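# Set the carton on the raised block inside the tape

## Task

Place the carton on top of the raised block so that no part of it extends beyond the blue tape outline. It must stay there by itself, not held up by the robot, so switch off suction and move the tool away from it before finishing.

## Robot and tools

Robot: two six-joint arms, left_arm and right_arm, each carrying a single suction cup. The scene frame has its origin on the table surface midway between the arms. +x points out across the table, +z points up, and left_arm sits on the +y side (base near y=+0.377 m, right_arm near y=-0.394 m). The words left and right are arm names only; they do not mean sides of an image.

The cup point is the centre of the cup's rim, and the cup faces along the cup point's +z axis. About 4 cm behind the rim the tool widens to roughly 9 cm sideways, including the wrist camera, so keep clearance around it.

execute_actions(actions): actions is a list of actions, and each action holds up to 15 rows. Each row lasts one control step (1/30 s). If an action has fewer than 15 rows, its last row repeats until 15 steps are used. Every row is one list of 14 numbers covering both arms, in this order: left dx, dy, dz, rx, ry, rz, left suction, then the same seven for the right arm. All values must lie in [-1, 1]. dx to rz are an offset, not a pose. They are measured from the cup point's measured pose at the start of that action, in the cup point's own axes; for the first action of a call, that start is the last pose a result reported. Each row is an offset from that same start, not from the previous row. Scale: 1.0 equals 0.6 m of translation or 180 degrees of rotation, and rx, ry, rz form one rotation vector. Suction turns on above 0.01 and off at 0.01 or below, and it keeps its last value, so to leave a cup unchanged, repeat its current setting. An empty list just returns the state and images.

At each step the commanded pose is clipped to at most 100 mm and 16 degrees from the measured pose, and motion trails commands by about 0.17 s. Large offsets may therefore need several actions, and the arm stops at its last clipped pose. To hold an arm still, send the offset back to its wanted pose in a reply's first call, then zeros afterwards.

move(target, speed, stop_force, blocking): target is one 14-number row laid out as above. Its offsets are counted from the pose in this scene's most recent result that shows one, in cup-point axes, with the same scale. Each cup point travels a straight path, and all paths finish together in 0.5 to 10 s; anything longer is cut off at 10 s. speed is in m/s, from 0.002 to 0.5, default 0.25, and the rotation rate limit is twice that value in rad/s. Arms can overshoot speed and lag or wander, especially near full stretch. Paths do not avoid obstacles or the other arm. The arms are stiff, so aiming even slightly beyond a firm contact can trigger a fault. stop_force (9 to 40 N, one value for both arms) ends an arm's path when its wrist sensor feels that much extra resistance along the direction to the target. The arm then backs up two steps and holds. Use it only at slow speed and without rotation. It is not available in the first 0.2 s of a scene, and you should omit it when lifting off something the cup presses on. blocking=false returns after 0.5 s while the motion continues; it cannot be combined with stop_force. Poll it with wait(0), and call wait or stop before sending new rows or moves. The result adds a move: line whose ending is done, off_target, moving, held, fault or contact, plus any limits, such as paced (the pose was clipped) or held (steps were blocked).

wait(seconds): 0 to 10 s. The arms keep their last command, and a running move continues. stop(): brakes a running move; faster motion needs more distance to stop. zoom_image(camera, region): camera is one of cam_head_left, cam_head_right, cam_left_wrist or cam_right_wrist; region is [x0, y0, x1, y1] in pixels, at most 504 by 504. Head images are 672x504 and wrist images are 504x504. read_manual(section) returns only licence text. finished_scene(scene) ends the current scene, given its number, and cannot be undone; call it only after release and retreat.

Results: the state line gives each cup point's position in metres, its quaternion (wxyz) and velocities, all in the scene frame. Printed positions can be off, more so at long reach. Hand target lines show where the controller is currently driving each arm. A pose unreachable line means the clearance check altered that arm's command. suction_measured shows the vacuum level: near 0 means no seal, 0.83 or more means airtight. part_present switches to 1 at 0.50 and back to 0 below 0.45. Wrist force and Wrist torque are given in the cup point's axes. They have an offset of up to about 4 N and noise of about 2.4 N, and they saturate near 50 N. Joint torques are noisy and never zero. Step readings marked HELD show where commands were held back.

Gripping: the cup rim is 36 mm across. Press it flat onto a smooth face of the carton, away from edges, seams and holes, so it seals all the way round. Under vacuum the cup shortens by up to 12 mm. To release, set the carton down so its support carries it, switch suction off, then pull back more than 15 mm. If the cup seals to the table, switch suction off to free it.

Avoid: contact torques that reach the load limits (133 N m on the shoulder and elbow joints, 24.9 N m on the wrist joints) or outside forces reaching 150 N. Either stops that arm for 10 s. Also avoid arm-to-arm collisions, fast impacts, dropping the carton, and anything falling off the table. Loose objects may be nudged occasionally. Motors warn at 70 °C and brake at 85 °C, so do not hold loads longer than needed.

Each tool is called by a JSON object that holds its "fn" and its "kwargs".

## Session

{"fn": "execute_actions", "kwargs": {"actions": []}}

Scene clock: 0.00 s.
left_arm: end_effector_position=(+0.4292, +0.3537, +0.4091) suction_measured=0.01 part_present=0 end_effector_quat_wxyz=(+0.000, +0.029, +1.000, +0.000) end_effector_velocity=(+0.000, +0.000, -0.000) end_effector_angular_velocity=(-0.000, +0.000, +0.000) | right_arm: end_effector_position=(+0.4459, -0.3778, +0.4086) suction_measured=0.00 part_present=0 end_effector_quat_wxyz=(-0.001, -0.018, +1.000, +0.001) end_effector_velocity=(+0.000, -0.000, +0.000) end_effector_angular_velocity=(+0.000, -0.001, -0.001)
Joint positions: left_arm=[-0.316 -1.746  1.518 -1.343 -1.57   1.256] | right_arm=[ 3.457 -1.397 -1.518 -1.799  1.573  1.886]
Joint velocities: left_arm=[ 0.001  0.     0.    -0.    -0.     0.   ] | right_arm=[-0.001  0.     0.001  0.    -0.     0.   ]
Joint torques (N m, as the arm reports them, + toward a larger angle): no reading
Wrist force (N, on the end effector, along its own x y z axes, offset not removed): no reading
Wrist torque (N m, same axes, about the end effector's origin, offset not removed): no reading
Hand target (left_arm): +0.429, +0.354, +0.409; +0.000, +0.029, +1.000, +0.000
Hand target (right_arm): +0.446, -0.378, +0.409; -0.001, -0.018, +1.000, +0.001

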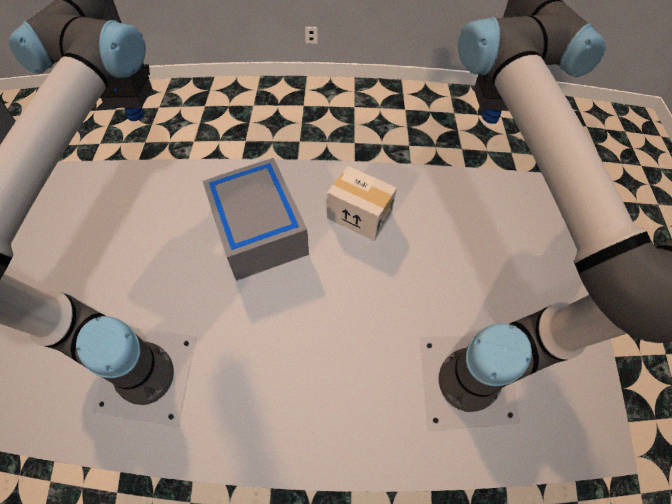

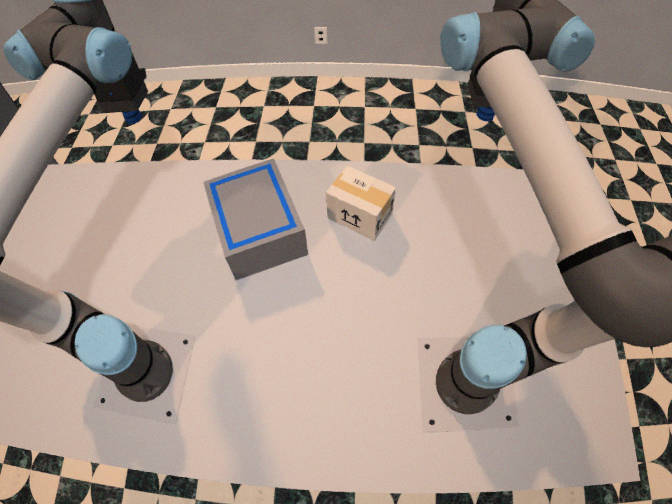

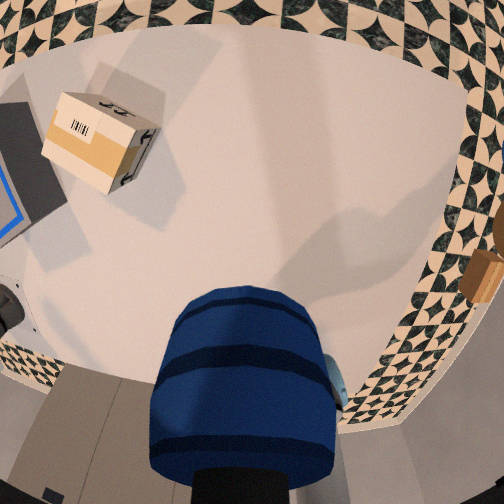

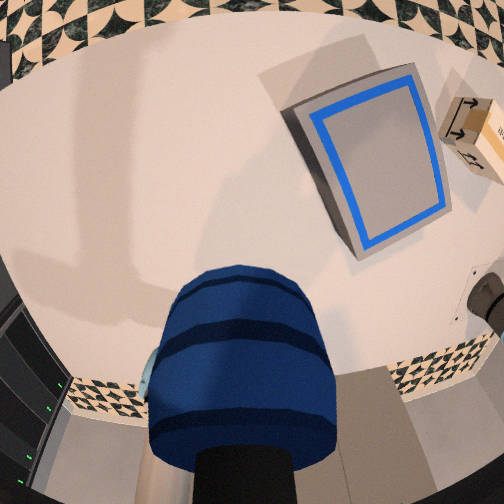

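{"fn": "zoom_image", "kwargs": {"camera": "cam_head_left", "region": [190, 140, 410, 290]}}

{"fn": "zoom_image", "kwargs": {"camera": "cam_right_wrist", "region": [0, 0, 504, 504]}}

Region (190, 140, 410, 290) of cam_head_left's 672x504 image, scaled by 2.291, with more detail than that image has; it fills the top 344 rows of this view, and the rest is white.

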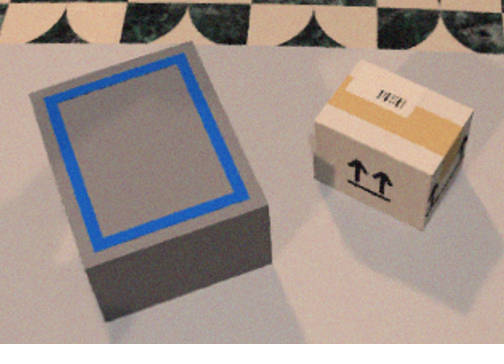

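Region (0, 0, 504, 504) of cam_right_wrist's 504x504 image, scaled by 1.000.

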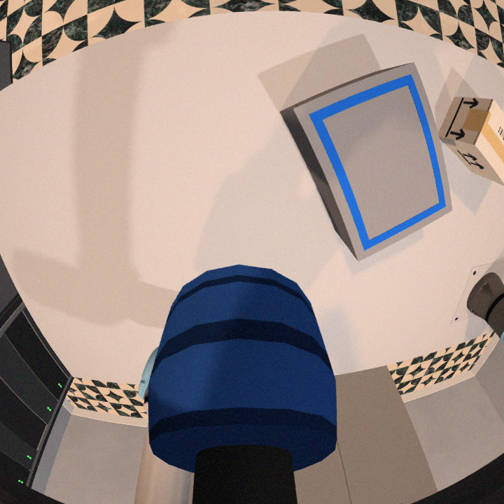

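{"fn": "move", "kwargs": {"target": [-0.1415,-0.804,0.33,0,0,0,0,0,0,0,0,0,0,0], "speed": 0.35}}

Scene clock: 33.77 s.
left_arm: end_effector_position=(+0.4871, -0.1324, +0.2112) suction_measured=0.01 part_present=0 end_effector_quat_wxyz=(+0.000, +0.029, +1.000, +0.000) end_effector_velocity=(+0.001, -0.003, -0.001) end_effector_angular_velocity=(+0.001, +0.001, -0.002) | right_arm: end_effector_position=(+0.4459, -0.3778, +0.4086) suction_measured=0.00 part_present=0 end_effector_quat_wxyz=(-0.001, -0.018, +1.000, +0.001) end_effector_velocity=(+0.000, +0.000, +0.001) end_effector_angular_velocity=(+0.001, -0.002, -0.000)
Joint positions: left_arm=[-0.944 -1.068  1.229 -1.732 -1.57   0.628] | right_arm=[ 3.457 -1.397 -1.518 -1.799  1.573  1.886]
Joint velocities: left_arm=[-0.001  0.008 -0.011  0.004 -0.     0.001] | right_arm=[-0.     0.     0.001  0.001  0.     0.   ]
Joint torques (N m, as the arm reports them, + toward a larger angle): left_arm=[ -6.87 -32.96 -40.31  -0.61  -1.23  -1.19] | right_arm=[ 0.39 17.36 24.69  2.53 -0.19  0.04]
Wrist force (N, on the end effector, along its own x y z axes, offset not removed): left_arm=[3.6 0.0 -2.1] | right_arm=[-1.3 -0.7 -1.7]
Wrist torque (N m, same axes, about the end effector's origin, offset not removed): left_arm=[0.17 -0.63 0.04] | right_arm=[-0.30 0.23 0.06]
Hand target (left_arm): +0.487, -0.133, +0.211; +0.000, +0.029, +1.000, +0.000
Hand target (right_arm): +0.446, -0.378, +0.409; -0.001, -0.018, +1.000, +0.001
Off the commanded pose (left_arm): 0.001 m, 0 deg.
Off the commanded pose (right_arm): 0.000 m, 0 deg.
move: done
camera_calibration (this result's frames):
cam_left_wrist: T_world_to_cam=[[-0.0881016, -0.995746, 0.0269753, -0.0938247], [-0.880634, 0.0905157, 0.46507, 0.363066], [-0.465533, 0.017218, -0.884863, 0.47662], [0, 0, 0, 1]] pos_world=[0.533345, -0.134495, 0.255423]
cam_right_wrist: T_world_to_cam=[[0.0823576, -0.996334, -0.0231633, -0.405033], [-0.890034, -0.0839883, 0.44809, 0.204634], [-0.448393, -0.0162876, -0.893688, 0.623907], [0, 0, 0, 1]] pos_world=[0.495244, -0.376199, 0.456501]

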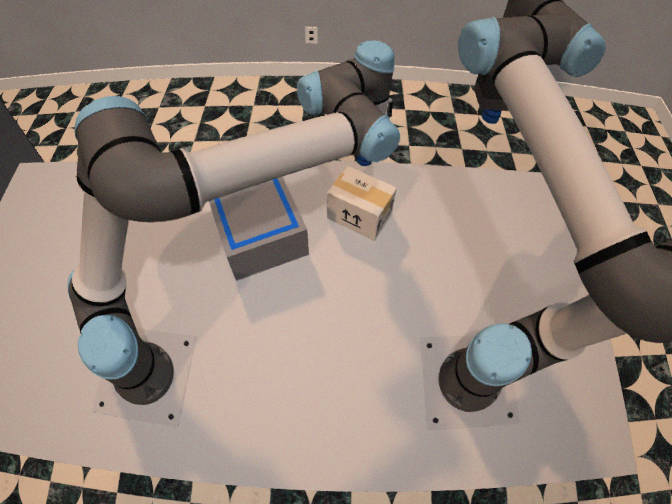

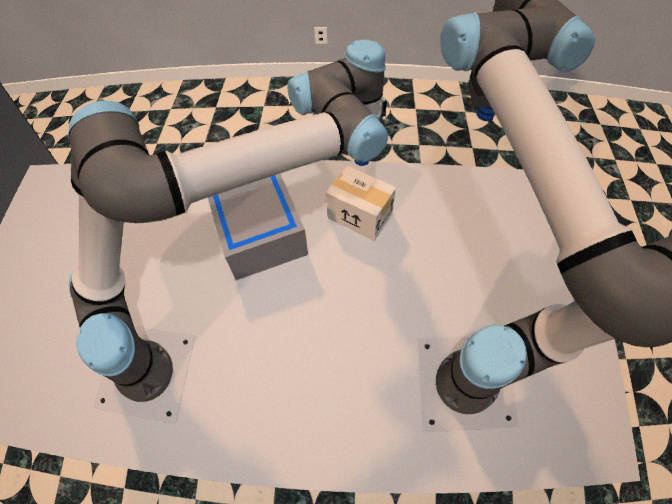

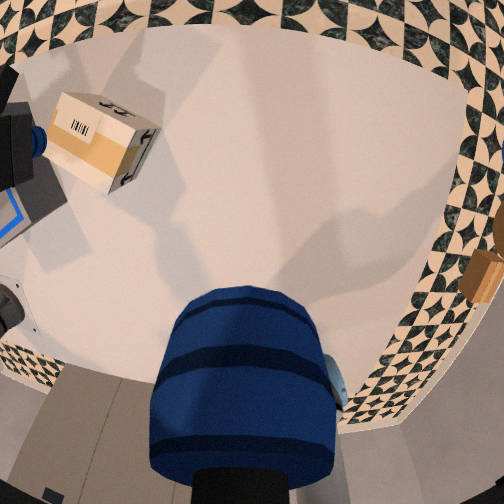

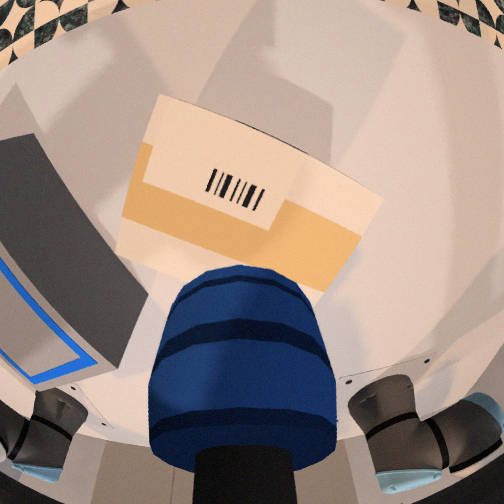

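{"fn": "move", "kwargs": {"target": [0.018,0.001,0.14,0,0,0,1,0,0,0,0,0,0,0], "speed": 0.2}}

{"fn": "move", "kwargs": {"target": [0,0,0.05,0,0,0,1,0,0,0,0,0,0,0], "speed": 0.02, "stop_force": 10}}

Scene clock: 43.40 s.
left_arm: end_effector_position=(+0.4764, -0.1312, +0.1275) suction_measured=0.01 part_present=0 end_effector_quat_wxyz=(+0.000, +0.029, +1.000, +0.000) end_effector_velocity=(-0.000, -0.000, -0.003) end_effector_angular_velocity=(-0.001, -0.000, +0.000) | right_arm: end_effector_position=(+0.4459, -0.3778, +0.4086) suction_measured=0.00 part_present=0 end_effector_quat_wxyz=(-0.001, -0.018, +1.000, +0.001) end_effector_velocity=(-0.001, -0.000, -0.001) end_effector_angular_velocity=(-0.001, +0.003, +0.000)
Joint positions: left_arm=[-0.956 -1.034  1.398 -1.935 -1.57   0.616] | right_arm=[ 3.457 -1.397 -1.518 -1.799  1.573  1.886]
Joint velocities: left_arm=[-0.001  0.002  0.005 -0.008 -0.    -0.001] | right_arm=[-0.    -0.    -0.001 -0.001  0.    -0.   ]
Joint torques (N m, as the arm reports them, + toward a larger angle): left_arm=[ -7.02 -32.74  -8.58  -3.82   1.67  -1.16] | right_arm=[ 0.77 17.09 24.36  2.54 -0.11  0.07]
Wrist force (N, on the end effector, along its own x y z axes, offset not removed): left_arm=[-3.2 0.1 1.6] | right_arm=[-0.4 -1.6 -1.9]
Wrist torque (N m, same axes, about the end effector's origin, offset not removed): left_arm=[0.15 0.61 0.01] | right_arm=[-0.47 0.16 0.09]
Hand target (left_arm): +0.476, -0.131, +0.127; +0.000, +0.029, +1.000, +0.000
Hand target (right_arm): +0.446, -0.378, +0.409; -0.001, -0.018, +1.000, +0.001
Off the commanded pose (left_arm): 0.000 m, 0 deg.
Off the commanded pose (right_arm): 0.000 m, 0 deg.
move: done
camera_calibration (this result's frames):
cam_left_wrist: T_world_to_cam=[[-0.0881023, -0.99575, 0.0268498, -0.0913047], [-0.880583, 0.0904558, 0.465178, 0.392382], [-0.465629, 0.0173397, -0.88481, 0.397662], [0, 0, 0, 1]] pos_world=[0.522645, -0.133305, 0.171779]
cam_right_wrist: T_world_to_cam=[[0.0823575, -0.996334, -0.0231633, -0.405033], [-0.890034, -0.0839882, 0.44809, 0.204634], [-0.448393, -0.0162875, -0.893688, 0.623907], [0, 0, 0, 1]] pos_world=[0.495244, -0.376199, 0.456501]

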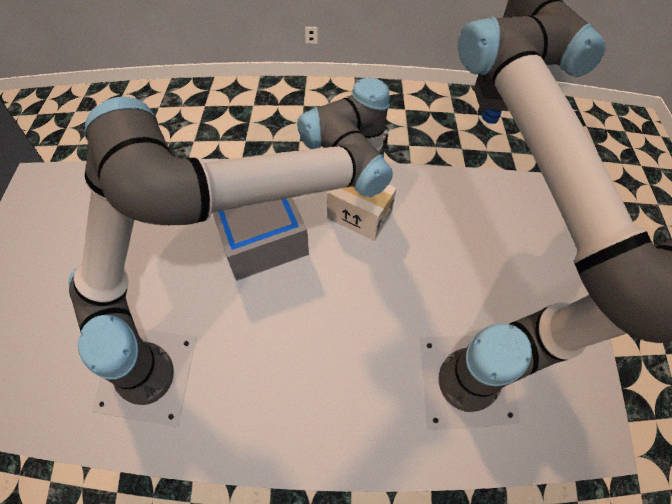

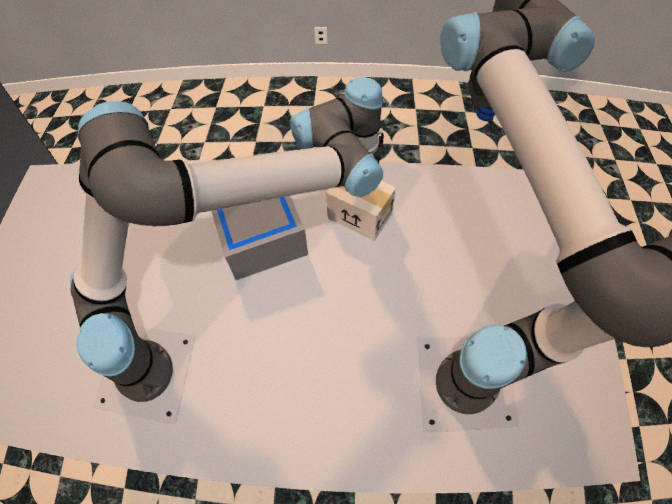

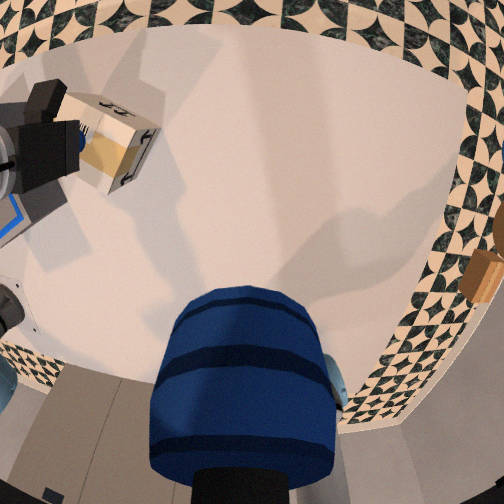

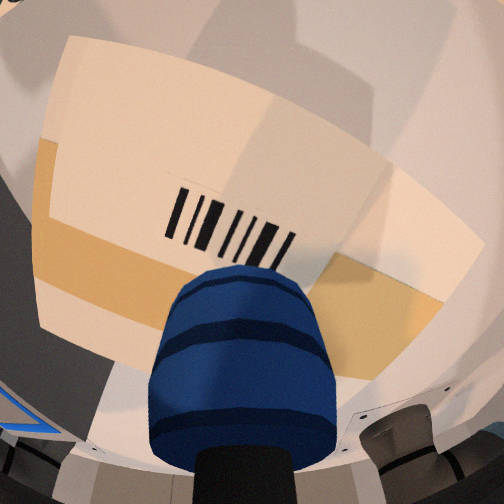

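Scene clock: 45.13 s.
left_arm: end_effector_position=(+0.4764, -0.1312, +0.1011) suction_measured=0.93 part_present=1 end_effector_quat_wxyz=(+0.000, +0.029, +1.000, +0.000) end_effector_velocity=(-0.002, -0.000, +0.004) end_effector_angular_velocity=(+0.005, +0.004, -0.003) | right_arm: end_effector_position=(+0.4459, -0.3778, +0.4086) suction_measured=0.00 part_present=0 end_effector_quat_wxyz=(-0.001, -0.018, +1.000, +0.001) end_effector_velocity=(+0.000, +0.001, -0.000) end_effector_angular_velocity=(+0.000, -0.000, +0.001)
Joint positions: left_arm=[-0.956 -1.01   1.432 -1.993 -1.57   0.616] | right_arm=[ 3.457 -1.397 -1.518 -1.799  1.573  1.886]
Joint velocities: left_arm=[-0.002 -0.003 -0.008  0.017 -0.001  0.001] | right_arm=[ 0.001  0.    -0.001  0.001 -0.    -0.   ]
Joint torques (N m, as the arm reports them, + toward a larger angle): left_arm=[  5.06 -32.94 -20.83   2.58   0.11   1.16] | right_arm=[ 0.43 17.13 24.06  2.62 -0.12  0.07]
Wrist force (N, on the end effector, along its own x y z axes, offset not removed): left_arm=[-0.5 4.5 -38.8] | right_arm=[1.5 -2.8 -3.6]
Wrist torque (N m, same axes, about the end effector's origin, offset not removed): left_arm=[0.58 0.18 -0.09] | right_arm=[-0.60 -0.02 0.04]
Hand target (left_arm): +0.476, -0.131, +0.102; +0.000, +0.029, +1.000, +0.000
Hand target (right_arm): +0.446, -0.378, +0.409; -0.001, -0.018, +1.000, +0.001
Off the commanded pose (left_arm): 0.004 m, 0 deg.
Off the commanded pose (right_arm): 0.000 m, 0 deg.
move: contact (left_arm)
camera_calibration (this result's frames):
cam_left_wrist: T_world_to_cam=[[-0.0881063, -0.995751, 0.0267692, -0.0905602], [-0.880562, 0.090421, 0.465225, 0.404642], [-0.465669, 0.0174173, -0.884788, 0.374268], [0, 0, 0, 1]] pos_world=[0.522618, -0.133282, 0.145322]
cam_right_wrist: T_world_to_cam=[[0.0823576, -0.996334, -0.0231633, -0.405033], [-0.890034, -0.0839883, 0.44809, 0.204634], [-0.448393, -0.0162876, -0.893688, 0.623907], [0, 0, 0, 1]] pos_world=[0.495244, -0.376199, 0.456501]

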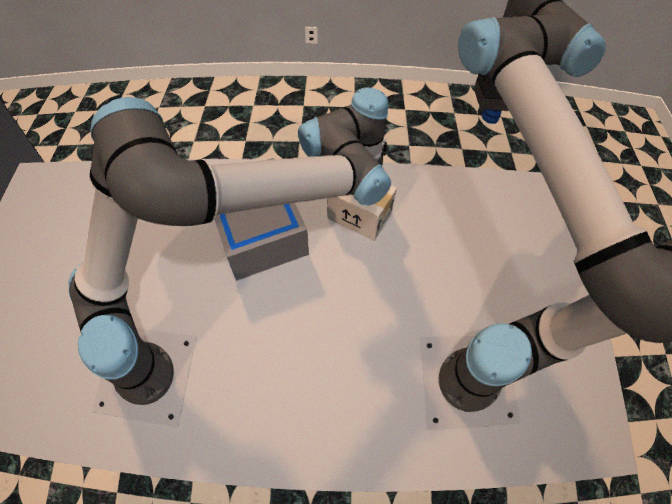

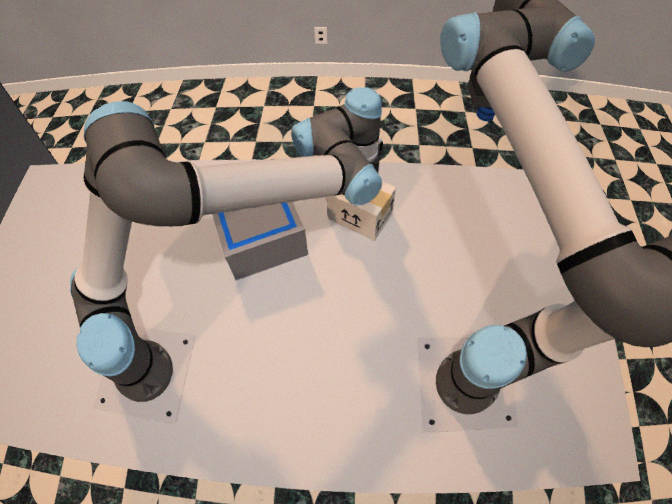

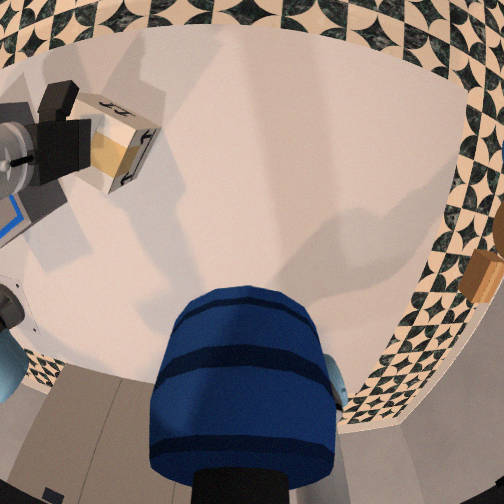

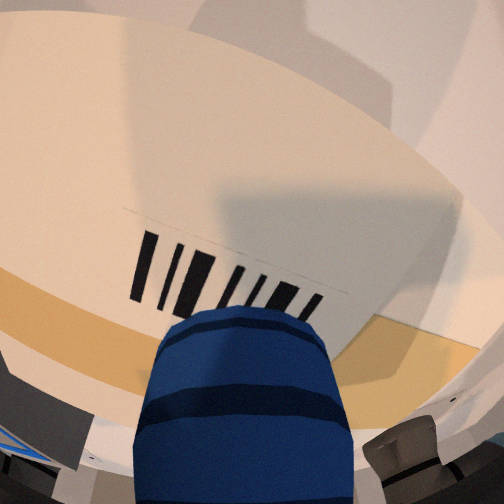

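{"fn": "move", "kwargs": {"target": [0,0,-0.26,0,0,0,1,0,0,0,0,0,0,0], "speed": 0.2}}

Scene clock: 54.17 s.
left_arm: end_effector_position=(+0.4764, -0.1311, +0.2567) suction_measured=0.93 part_present=1 end_effector_quat_wxyz=(+0.000, +0.029, +1.000, +0.000) end_effector_velocity=(+0.000, -0.000, +0.003) end_effector_angular_velocity=(+0.002, +0.001, +0.003) | right_arm: end_effector_position=(+0.4459, -0.3778, +0.4086) suction_measured=0.00 part_present=0 end_effector_quat_wxyz=(-0.001, -0.018, +1.000, +0.001) end_effector_velocity=(-0.000, -0.001, -0.001) end_effector_angular_velocity=(-0.001, +0.002, -0.002)
Joint positions: left_arm=[-0.956 -1.102  1.164 -1.633 -1.57   0.616] | right_arm=[ 3.457 -1.397 -1.518 -1.799  1.573  1.886]
Joint velocities: left_arm=[ 0.     0.002 -0.011  0.011  0.001 -0.003] | right_arm=[-0.002  0.    -0.002 -0.001 -0.    -0.   ]
Joint torques (N m, as the arm reports them, + toward a larger angle): left_arm=[ -6.66 -37.3  -46.27  -1.54  -1.12  -0.8 ] | right_arm=[ 0.98 16.86 24.4   2.5  -0.12  0.1 ]
Wrist force (N, on the end effector, along its own x y z axes, offset not removed): left_arm=[1.2 -0.7 9.3] | right_arm=[4.2 -3.7 -2.1]
Wrist torque (N m, same axes, about the end effector's origin, offset not removed): left_arm=[-0.19 -0.17 -0.26] | right_arm=[-0.80 -0.72 -0.06]
Hand target (left_arm): +0.476, -0.131, +0.257; +0.000, +0.029, +1.000, +0.000
Hand target (right_arm): +0.446, -0.378, +0.409; -0.001, -0.018, +1.000, +0.001
Off the commanded pose (left_arm): 0.000 m, 0 deg.
Off the commanded pose (right_arm): 0.000 m, 0 deg.
move: done
camera_calibration (this result's frames):
cam_left_wrist: T_world_to_cam=[[-0.0880994, -0.995745, 0.0270166, -0.0947387], [-0.880657, 0.0905339, 0.465024, 0.332304], [-0.465491, 0.017176, -0.884886, 0.511875], [0, 0, 0, 1]] pos_world=[0.522573, -0.133212, 0.300981]
cam_right_wrist: T_world_to_cam=[[0.0823577, -0.996334, -0.0231631, -0.405033], [-0.890034, -0.0839883, 0.44809, 0.204634], [-0.448393, -0.0162877, -0.893688, 0.623907], [0, 0, 0, 1]] pos_world=[0.495245, -0.376199, 0.456501]

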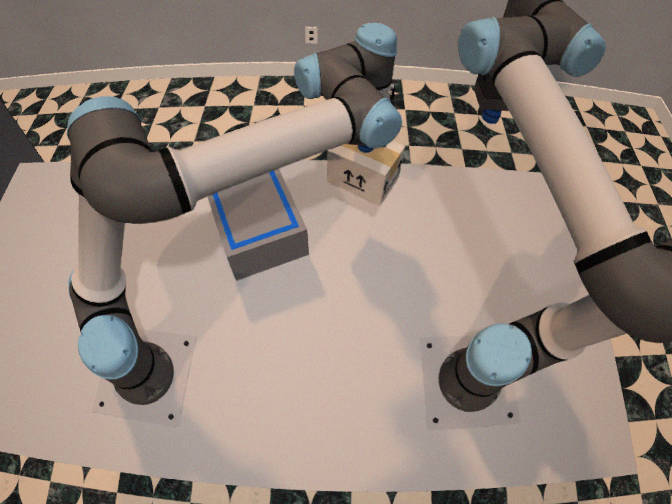

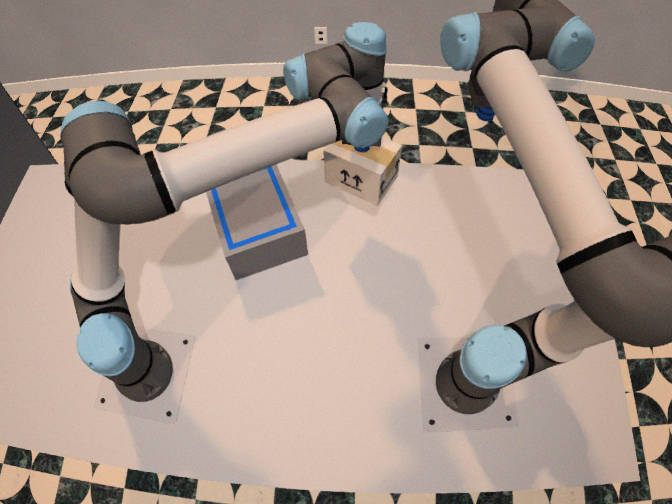

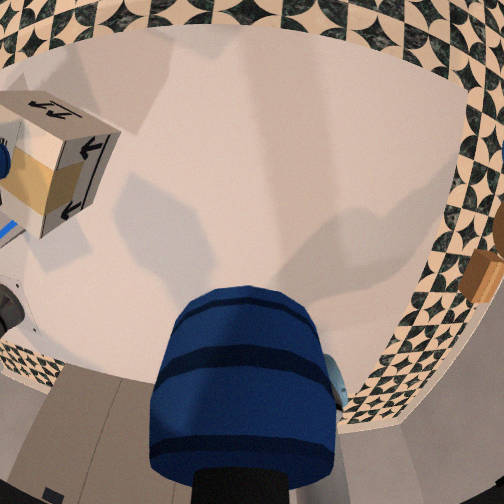

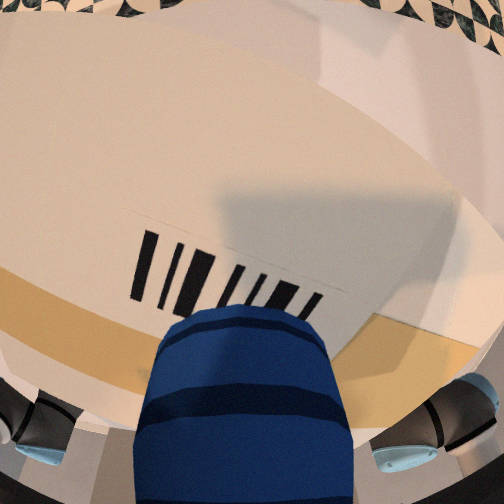

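{"fn": "move", "kwargs": {"target": [0.1203,0.4507,0,0,0,0.211,1,0,0,0,0,0,0,0], "speed": 0.25}}

{"fn": "move", "kwargs": {"target": [0,0,0.045,0,0,0,1,0,0,0,0,0,0,0], "speed": 0.06}}

{"fn": "zoom_image", "kwargs": {"camera": "cam_head_right", "region": [170, 120, 390, 290]}}

Scene clock: 59.07 s.
left_arm: end_effector_position=(+0.4194, +0.1426, +0.2566) suction_measured=0.93 part_present=1 end_effector_quat_wxyz=(+0.000, +0.352, +0.936, +0.000) end_effector_velocity=(-0.001, +0.003, +0.000) end_effector_angular_velocity=(-0.002, -0.000, -0.007) | right_arm: end_effector_position=(+0.4459, -0.3778, +0.4086) suction_measured=0.00 part_present=0 end_effector_quat_wxyz=(-0.001, -0.018, +1.000, +0.001) end_effector_velocity=(+0.000, -0.000, -0.000) end_effector_angular_velocity=(-0.002, -0.001, +0.001)
Joint positions: left_arm=[-0.737 -1.629  1.807 -1.749 -1.57   1.496] | right_arm=[ 3.457 -1.397 -1.518 -1.799  1.573  1.886]
Joint velocities: left_arm=[ 0.004 -0.006  0.005 -0.001 -0.001  0.011] | right_arm=[ 0.001 -0.    -0.001  0.001 -0.002 -0.   ]
Joint torques (N m, as the arm reports them, + toward a larger angle): left_arm=[  8.83 -37.87 -14.57  -4.86  -1.21   1.22] | right_arm=[ 0.35 17.07 24.55  2.49 -0.12  0.08]
Wrist force (N, on the end effector, along its own x y z axes, offset not removed): left_arm=[1.1 -1.1 10.9] | right_arm=[1.2 1.1 -2.0]
Wrist torque (N m, same axes, about the end effector's origin, offset not removed): left_arm=[-0.22 -0.12 -0.13] | right_arm=[0.11 -0.13 -0.09]
Hand target (left_arm): +0.419, +0.143, +0.257; +0.000, +0.352, +0.936, +0.000
Hand target (right_arm): +0.446, -0.378, +0.409; -0.001, -0.018, +1.000, +0.001
Off the commanded pose (left_arm): 0.001 m, 0 deg.
Off the commanded pose (right_arm): 0.000 m, 0 deg.
move: done
camera_calibration (this result's frames):
cam_left_wrist: T_world_to_cam=[[-0.681529, -0.731312, 0.0264988, 0.384101], [-0.638899, 0.612283, 0.465743, 0.0814647], [-0.356828, 0.300487, -0.884523, 0.394504], [0, 0, 0, 1]] pos_world=[0.454594, 0.112475, 0.300828]
cam_right_wrist: T_world_to_cam=[[0.0823576, -0.996334, -0.0231632, -0.405033], [-0.890034, -0.0839882, 0.44809, 0.204635], [-0.448393, -0.0162876, -0.893688, 0.623907], [0, 0, 0, 1]] pos_world=[0.495245, -0.376199, 0.456501]

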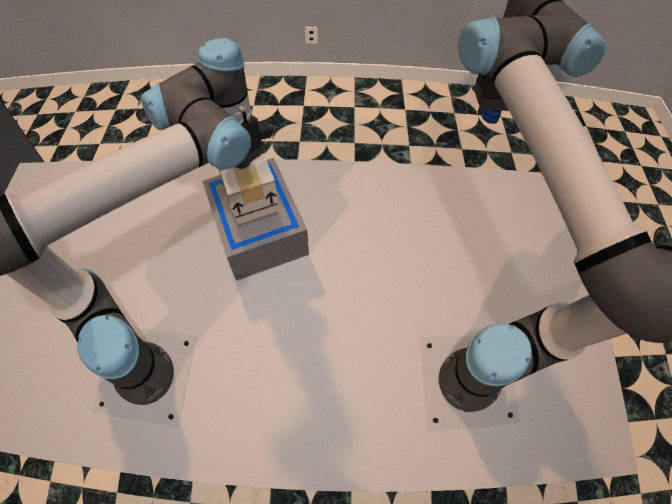

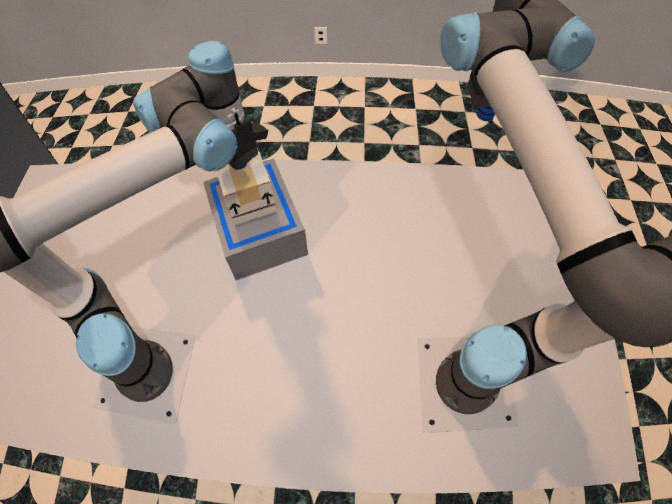

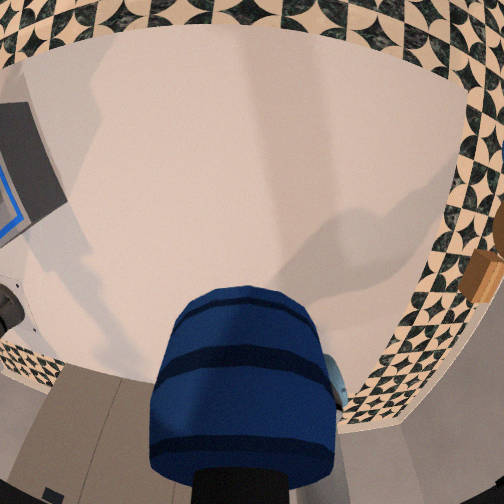

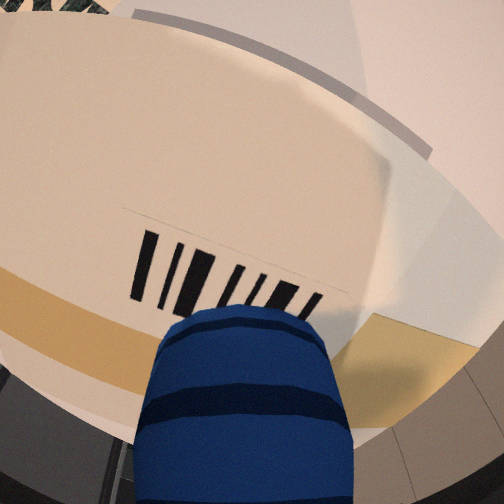

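Scene clock: 60.00 s.
left_arm: end_effector_position=(+0.4194, +0.1426, +0.2299) suction_measured=0.93 part_present=1 end_effector_quat_wxyz=(+0.000, +0.352, +0.936, +0.000) end_effector_velocity=(+0.000, +0.000, -0.003) end_effector_angular_velocity=(+0.001, -0.000, +0.001) | right_arm: end_effector_position=(+0.4459, -0.3778, +0.4086) suction_measured=0.00 part_present=0 end_effector_quat_wxyz=(-0.001, -0.018, +1.000, +0.001) end_effector_velocity=(-0.000, -0.000, -0.001) end_effector_angular_velocity=(-0.002, +0.000, -0.000)
Joint positions: left_arm=[-0.737 -1.615  1.864 -1.819 -1.57   1.496] | right_arm=[ 3.457 -1.397 -1.518 -1.799  1.573  1.886]
Joint velocities: left_arm=[ 0.     0.002  0.005 -0.006  0.001 -0.001] | right_arm=[-0.    -0.    -0.001  0.    -0.002  0.   ]
Joint torques (N m, as the arm reports them, + toward a larger angle): left_arm=[ -6.76 -13.59 -12.87  -4.93   0.84  -0.87] | right_arm=[ 0.24 17.26 24.58  2.57 -0.01  0.04]
Wrist force (N, on the end effector, along its own x y z axes, offset not removed): left_arm=[-0.9 -1.1 7.5] | right_arm=[0.2 -0.8 2.0]
Wrist torque (N m, same axes, about the end effector's origin, offset not removed): left_arm=[-0.27 0.17 -0.02] | right_arm=[-0.43 0.09 -0.01]
Hand target (left_arm): +0.419, +0.143, +0.230; +0.000, +0.352, +0.936, +0.000
Hand target (right_arm): +0.446, -0.378, +0.409; -0.001, -0.018, +1.000, +0.001
Off the commanded pose (left_arm): 0.000 m, 0 deg.
Off the commanded pose (right_arm): 0.000 m, 0 deg.
move: done
camera_calibration (this result's frames):
cam_left_wrist: T_world_to_cam=[[-0.681524, -0.731314, 0.0265479, 0.384785], [-0.638869, 0.612281, 0.465788, 0.0938763], [-0.356892, 0.300485, -0.884498, 0.3709], [0, 0, 0, 1]] pos_world=[0.454586, 0.11247, 0.274118]
cam_right_wrist: T_world_to_cam=[[0.0823576, -0.996334, -0.0231634, -0.405032], [-0.890034, -0.0839884, 0.44809, 0.204634], [-0.448393, -0.0162874, -0.893688, 0.623907], [0, 0, 0, 1]] pos_world=[0.495245, -0.376199, 0.456501]

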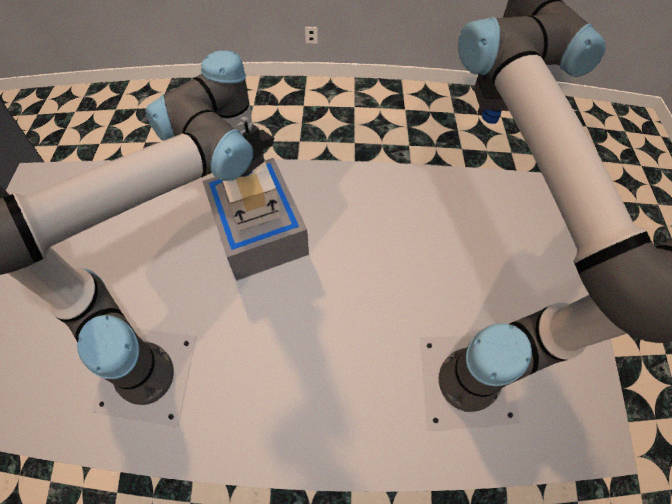

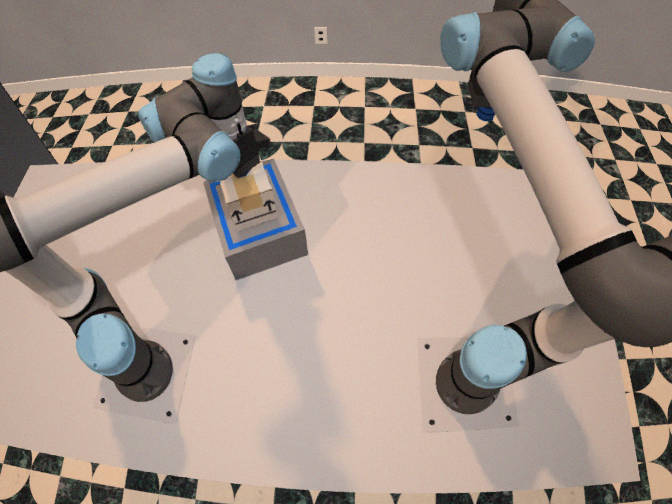

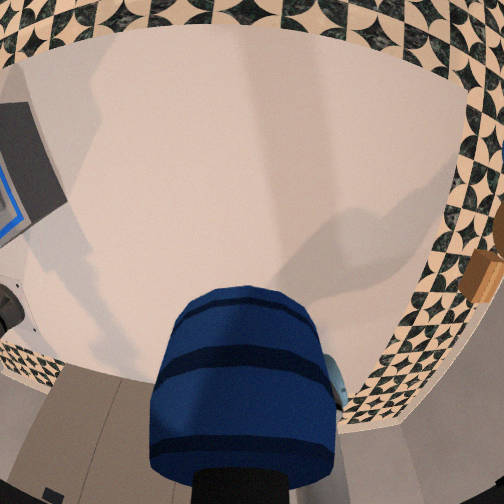

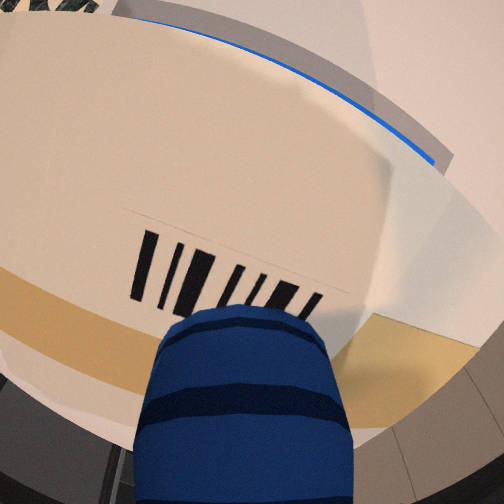

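Region (170, 120, 390, 290) of cam_head_right's 672x504 image, scaled by 2.291, with more detail than that image has; it fills the top 389 rows of this view, and the rest is white.

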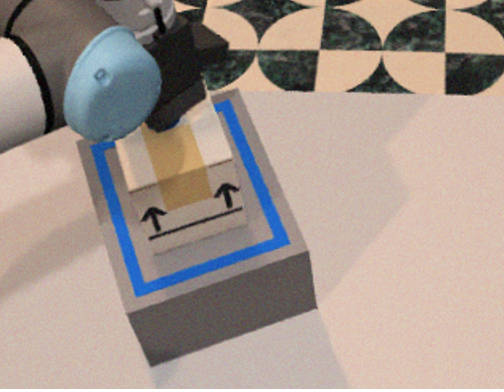

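Well centred. Lowering slowly.

{"fn": "move", "kwargs": {"target": [0,0,0.045,0,0,0,1,0,0,0,0,0,0,0], "speed": 0.012, "stop_force": 10}}

Scene clock: 63.10 s.
left_arm: end_effector_position=(+0.4194, +0.1426, +0.2206) suction_measured=0.93 part_present=1 end_effector_quat_wxyz=(+0.000, +0.352, +0.936, +0.000) end_effector_velocity=(-0.000, +0.001, +0.003) end_effector_angular_velocity=(+0.004, +0.003, +0.001) | right_arm: end_effector_position=(+0.4459, -0.3778, +0.4086) suction_measured=0.00 part_present=0 end_effector_quat_wxyz=(-0.001, -0.018, +1.000, +0.001) end_effector_velocity=(-0.000, +0.000, -0.000) end_effector_angular_velocity=(+0.001, +0.001, -0.001)
Joint positions: left_arm=[-0.737 -1.609  1.883 -1.844 -1.57   1.496] | right_arm=[ 3.457 -1.397 -1.518 -1.799  1.573  1.886]
Joint velocities: left_arm=[ 0.001 -0.    -0.008  0.014  0.001 -0.001] | right_arm=[-0.001 -0.    -0.001  0.001  0.001  0.   ]
Joint torques (N m, as the arm reports them, + toward a larger angle): left_arm=[ -1.91  -8.19 -18.31   0.78   0.44   0.87] | right_arm=[ 0.51 17.13 24.48  2.59 -0.05  0.04]
Wrist force (N, on the end effector, along its own x y z axes, offset not removed): left_arm=[15.5 2.1 -50.0] | right_arm=[4.4 0.4 -1.9]
Wrist torque (N m, same axes, about the end effector's origin, offset not removed): left_arm=[0.20 -0.30 -0.01] | right_arm=[-0.08 -0.85 0.05]
Hand target (left_arm): +0.419, +0.143, +0.221; +0.000, +0.352, +0.936, +0.000
Hand target (right_arm): +0.446, -0.378, +0.409; -0.001, -0.018, +1.000, +0.001
Off the commanded pose (left_arm): 0.018 m, 0 deg.
Off the commanded pose (right_arm): 0.000 m, 0 deg.
move: contact (left_arm)
camera_calibration (this result's frames):
cam_left_wrist: T_world_to_cam=[[-0.681523, -0.731317, 0.0264939, 0.385056], [-0.638864, 0.612243, 0.465845, 0.0981847], [-0.356901, 0.300558, -0.88447, 0.362687], [0, 0, 0, 1]] pos_world=[0.454595, 0.112477, 0.264845]
cam_right_wrist: T_world_to_cam=[[0.0823576, -0.996334, -0.0231632, -0.405033], [-0.890034, -0.0839882, 0.44809, 0.204635], [-0.448393, -0.0162876, -0.893688, 0.623907], [0, 0, 0, 1]] pos_world=[0.495244, -0.376199, 0.456501]

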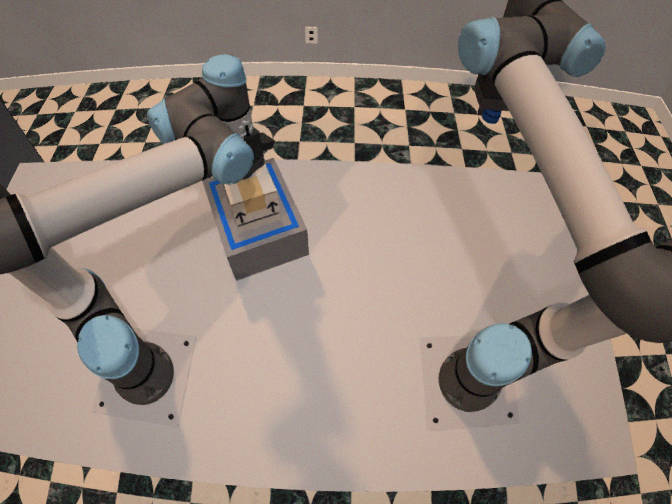

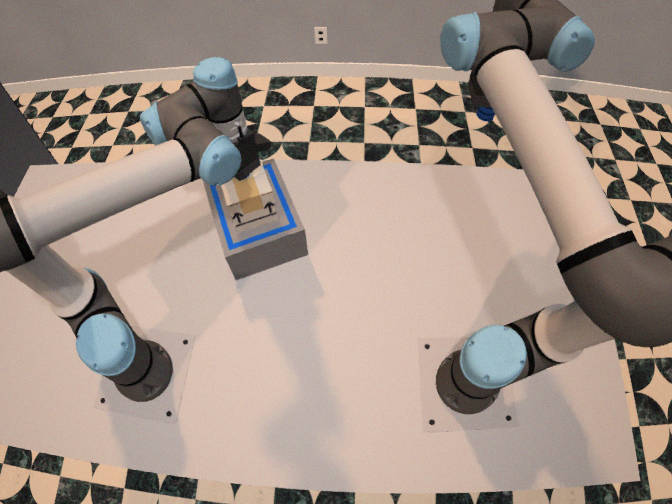

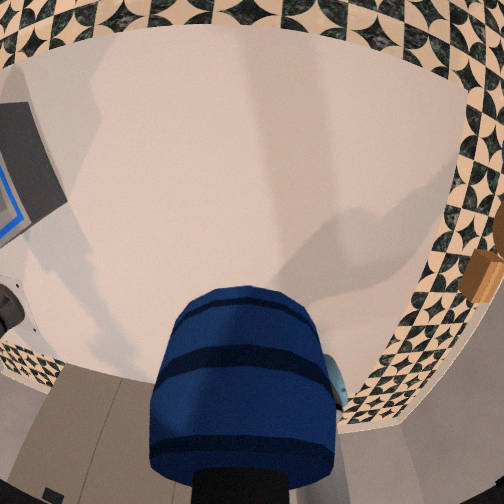

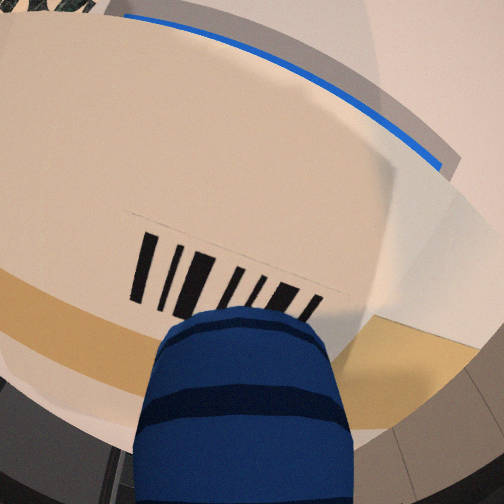

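{"fn": "execute_actions", "kwargs": {"actions": [[[0,0,-0.0015,0,0,0,0,0,0,0,0,0,0,0]]]}}

Scene clock: 69.00 s.
left_arm: end_effector_position=(+0.4194, +0.1426, +0.2215) suction_measured=0.01 part_present=0 end_effector_quat_wxyz=(+0.000, +0.352, +0.936, +0.000) end_effector_velocity=(-0.000, -0.001, +0.000) end_effector_angular_velocity=(-0.001, +0.000, -0.002) | right_arm: end_effector_position=(+0.4459, -0.3778, +0.4086) suction_measured=0.00 part_present=0 end_effector_quat_wxyz=(-0.001, -0.018, +1.000, +0.001) end_effector_velocity=(+0.000, +0.000, -0.000) end_effector_angular_velocity=(-0.001, -0.001, +0.000)
Joint positions: left_arm=[-0.737 -1.61   1.881 -1.842 -1.57   1.496] | right_arm=[ 3.457 -1.397 -1.518 -1.799  1.573  1.886]
Joint velocities: left_arm=[-0.001 -0.    -0.     0.    -0.001  0.001] | right_arm=[ 0.     0.    -0.     0.001 -0.001  0.   ]
Joint torques (N m, as the arm reports them, + toward a larger angle): left_arm=[ -1.44 -27.13 -32.7    0.8    0.82   0.93] | right_arm=[ 0.45 17.16 24.61  2.52  0.01  0.05]
Wrist force (N, on the end effector, along its own x y z axes, offset not removed): left_arm=[-1.8 -1.0 -14.2] | right_arm=[0.8 -1.7 2.1]
Wrist torque (N m, same axes, about the end effector's origin, offset not removed): left_arm=[-0.39 0.22 -0.10] | right_arm=[-0.50 0.08 -0.16]
Hand target (left_arm): +0.419, +0.143, +0.222; +0.000, +0.352, +0.936, +0.000
Hand target (right_arm): +0.446, -0.378, +0.409; -0.001, -0.018, +1.000, +0.001
Off the commanded pose (left_arm): 0.000 m, 0 deg.
Off the commanded pose (right_arm): 0.000 m, 0 deg.
Step readings (end_effector_position):
0: left_arm (+0.4194, +0.1426, +0.2213) | right_arm (+0.4459, -0.3778, +0.4086)
1: left_arm (+0.4194, +0.1426, +0.2213) | right_arm (+0.4459, -0.3778, +0.4086)
2: left_arm (+0.4194, +0.1425, +0.2214) | right_arm (+0.4459, -0.3778, +0.4086)
4: left_arm (+0.4195, +0.1425, +0.2215) | right_arm (+0.4459, -0.3778, +0.4086)
8: left_arm (+0.4194, +0.1426, +0.2215) | right_arm (+0.4459, -0.3778, +0.4086)
15: end_effector_position above
camera_calibration (this result's frames):
cam_left_wrist: T_world_to_cam=[[-0.681523, -0.731317, 0.0264942, 0.385032], [-0.638867, 0.612245, 0.465838, 0.0977719], [-0.356896, 0.300553, -0.884473, 0.363477], [0, 0, 0, 1]] pos_world=[0.454596, 0.112476, 0.265739]
cam_right_wrist: T_world_to_cam=[[0.0823577, -0.996334, -0.0231633, -0.405033], [-0.890034, -0.0839884, 0.44809, 0.204634], [-0.448393, -0.0162875, -0.893688, 0.623907], [0, 0, 0, 1]] pos_world=[0.495245, -0.376199, 0.456501]

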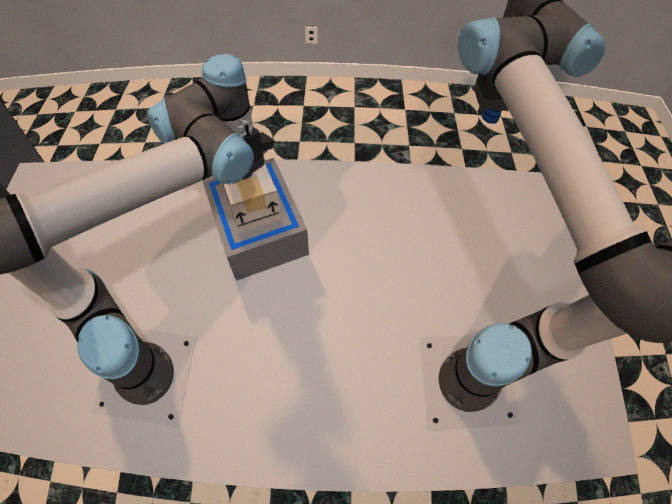

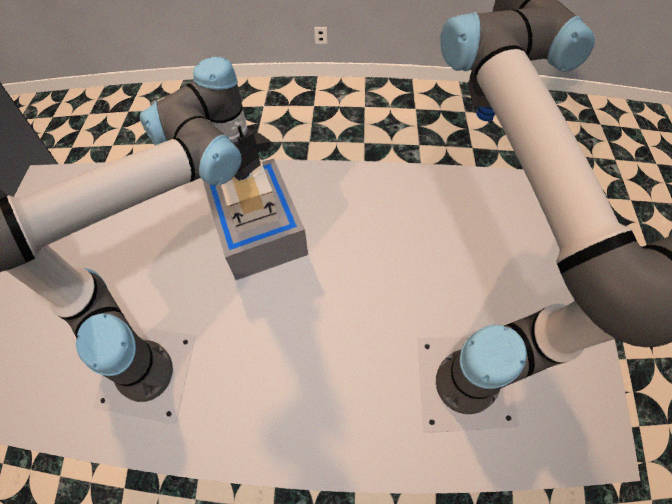

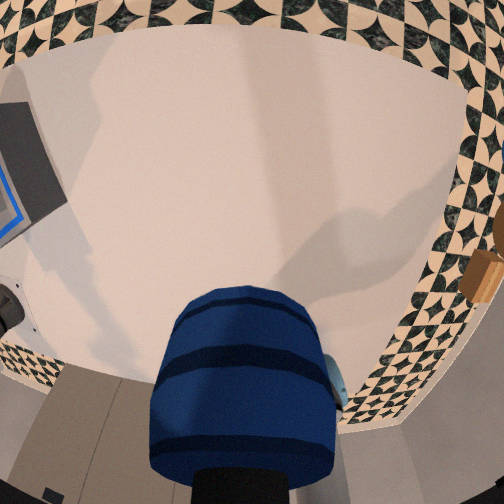

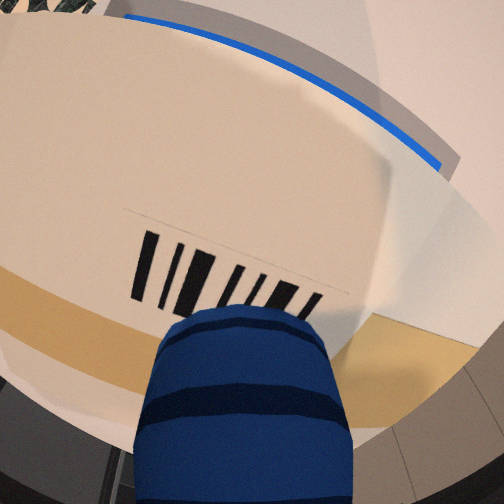

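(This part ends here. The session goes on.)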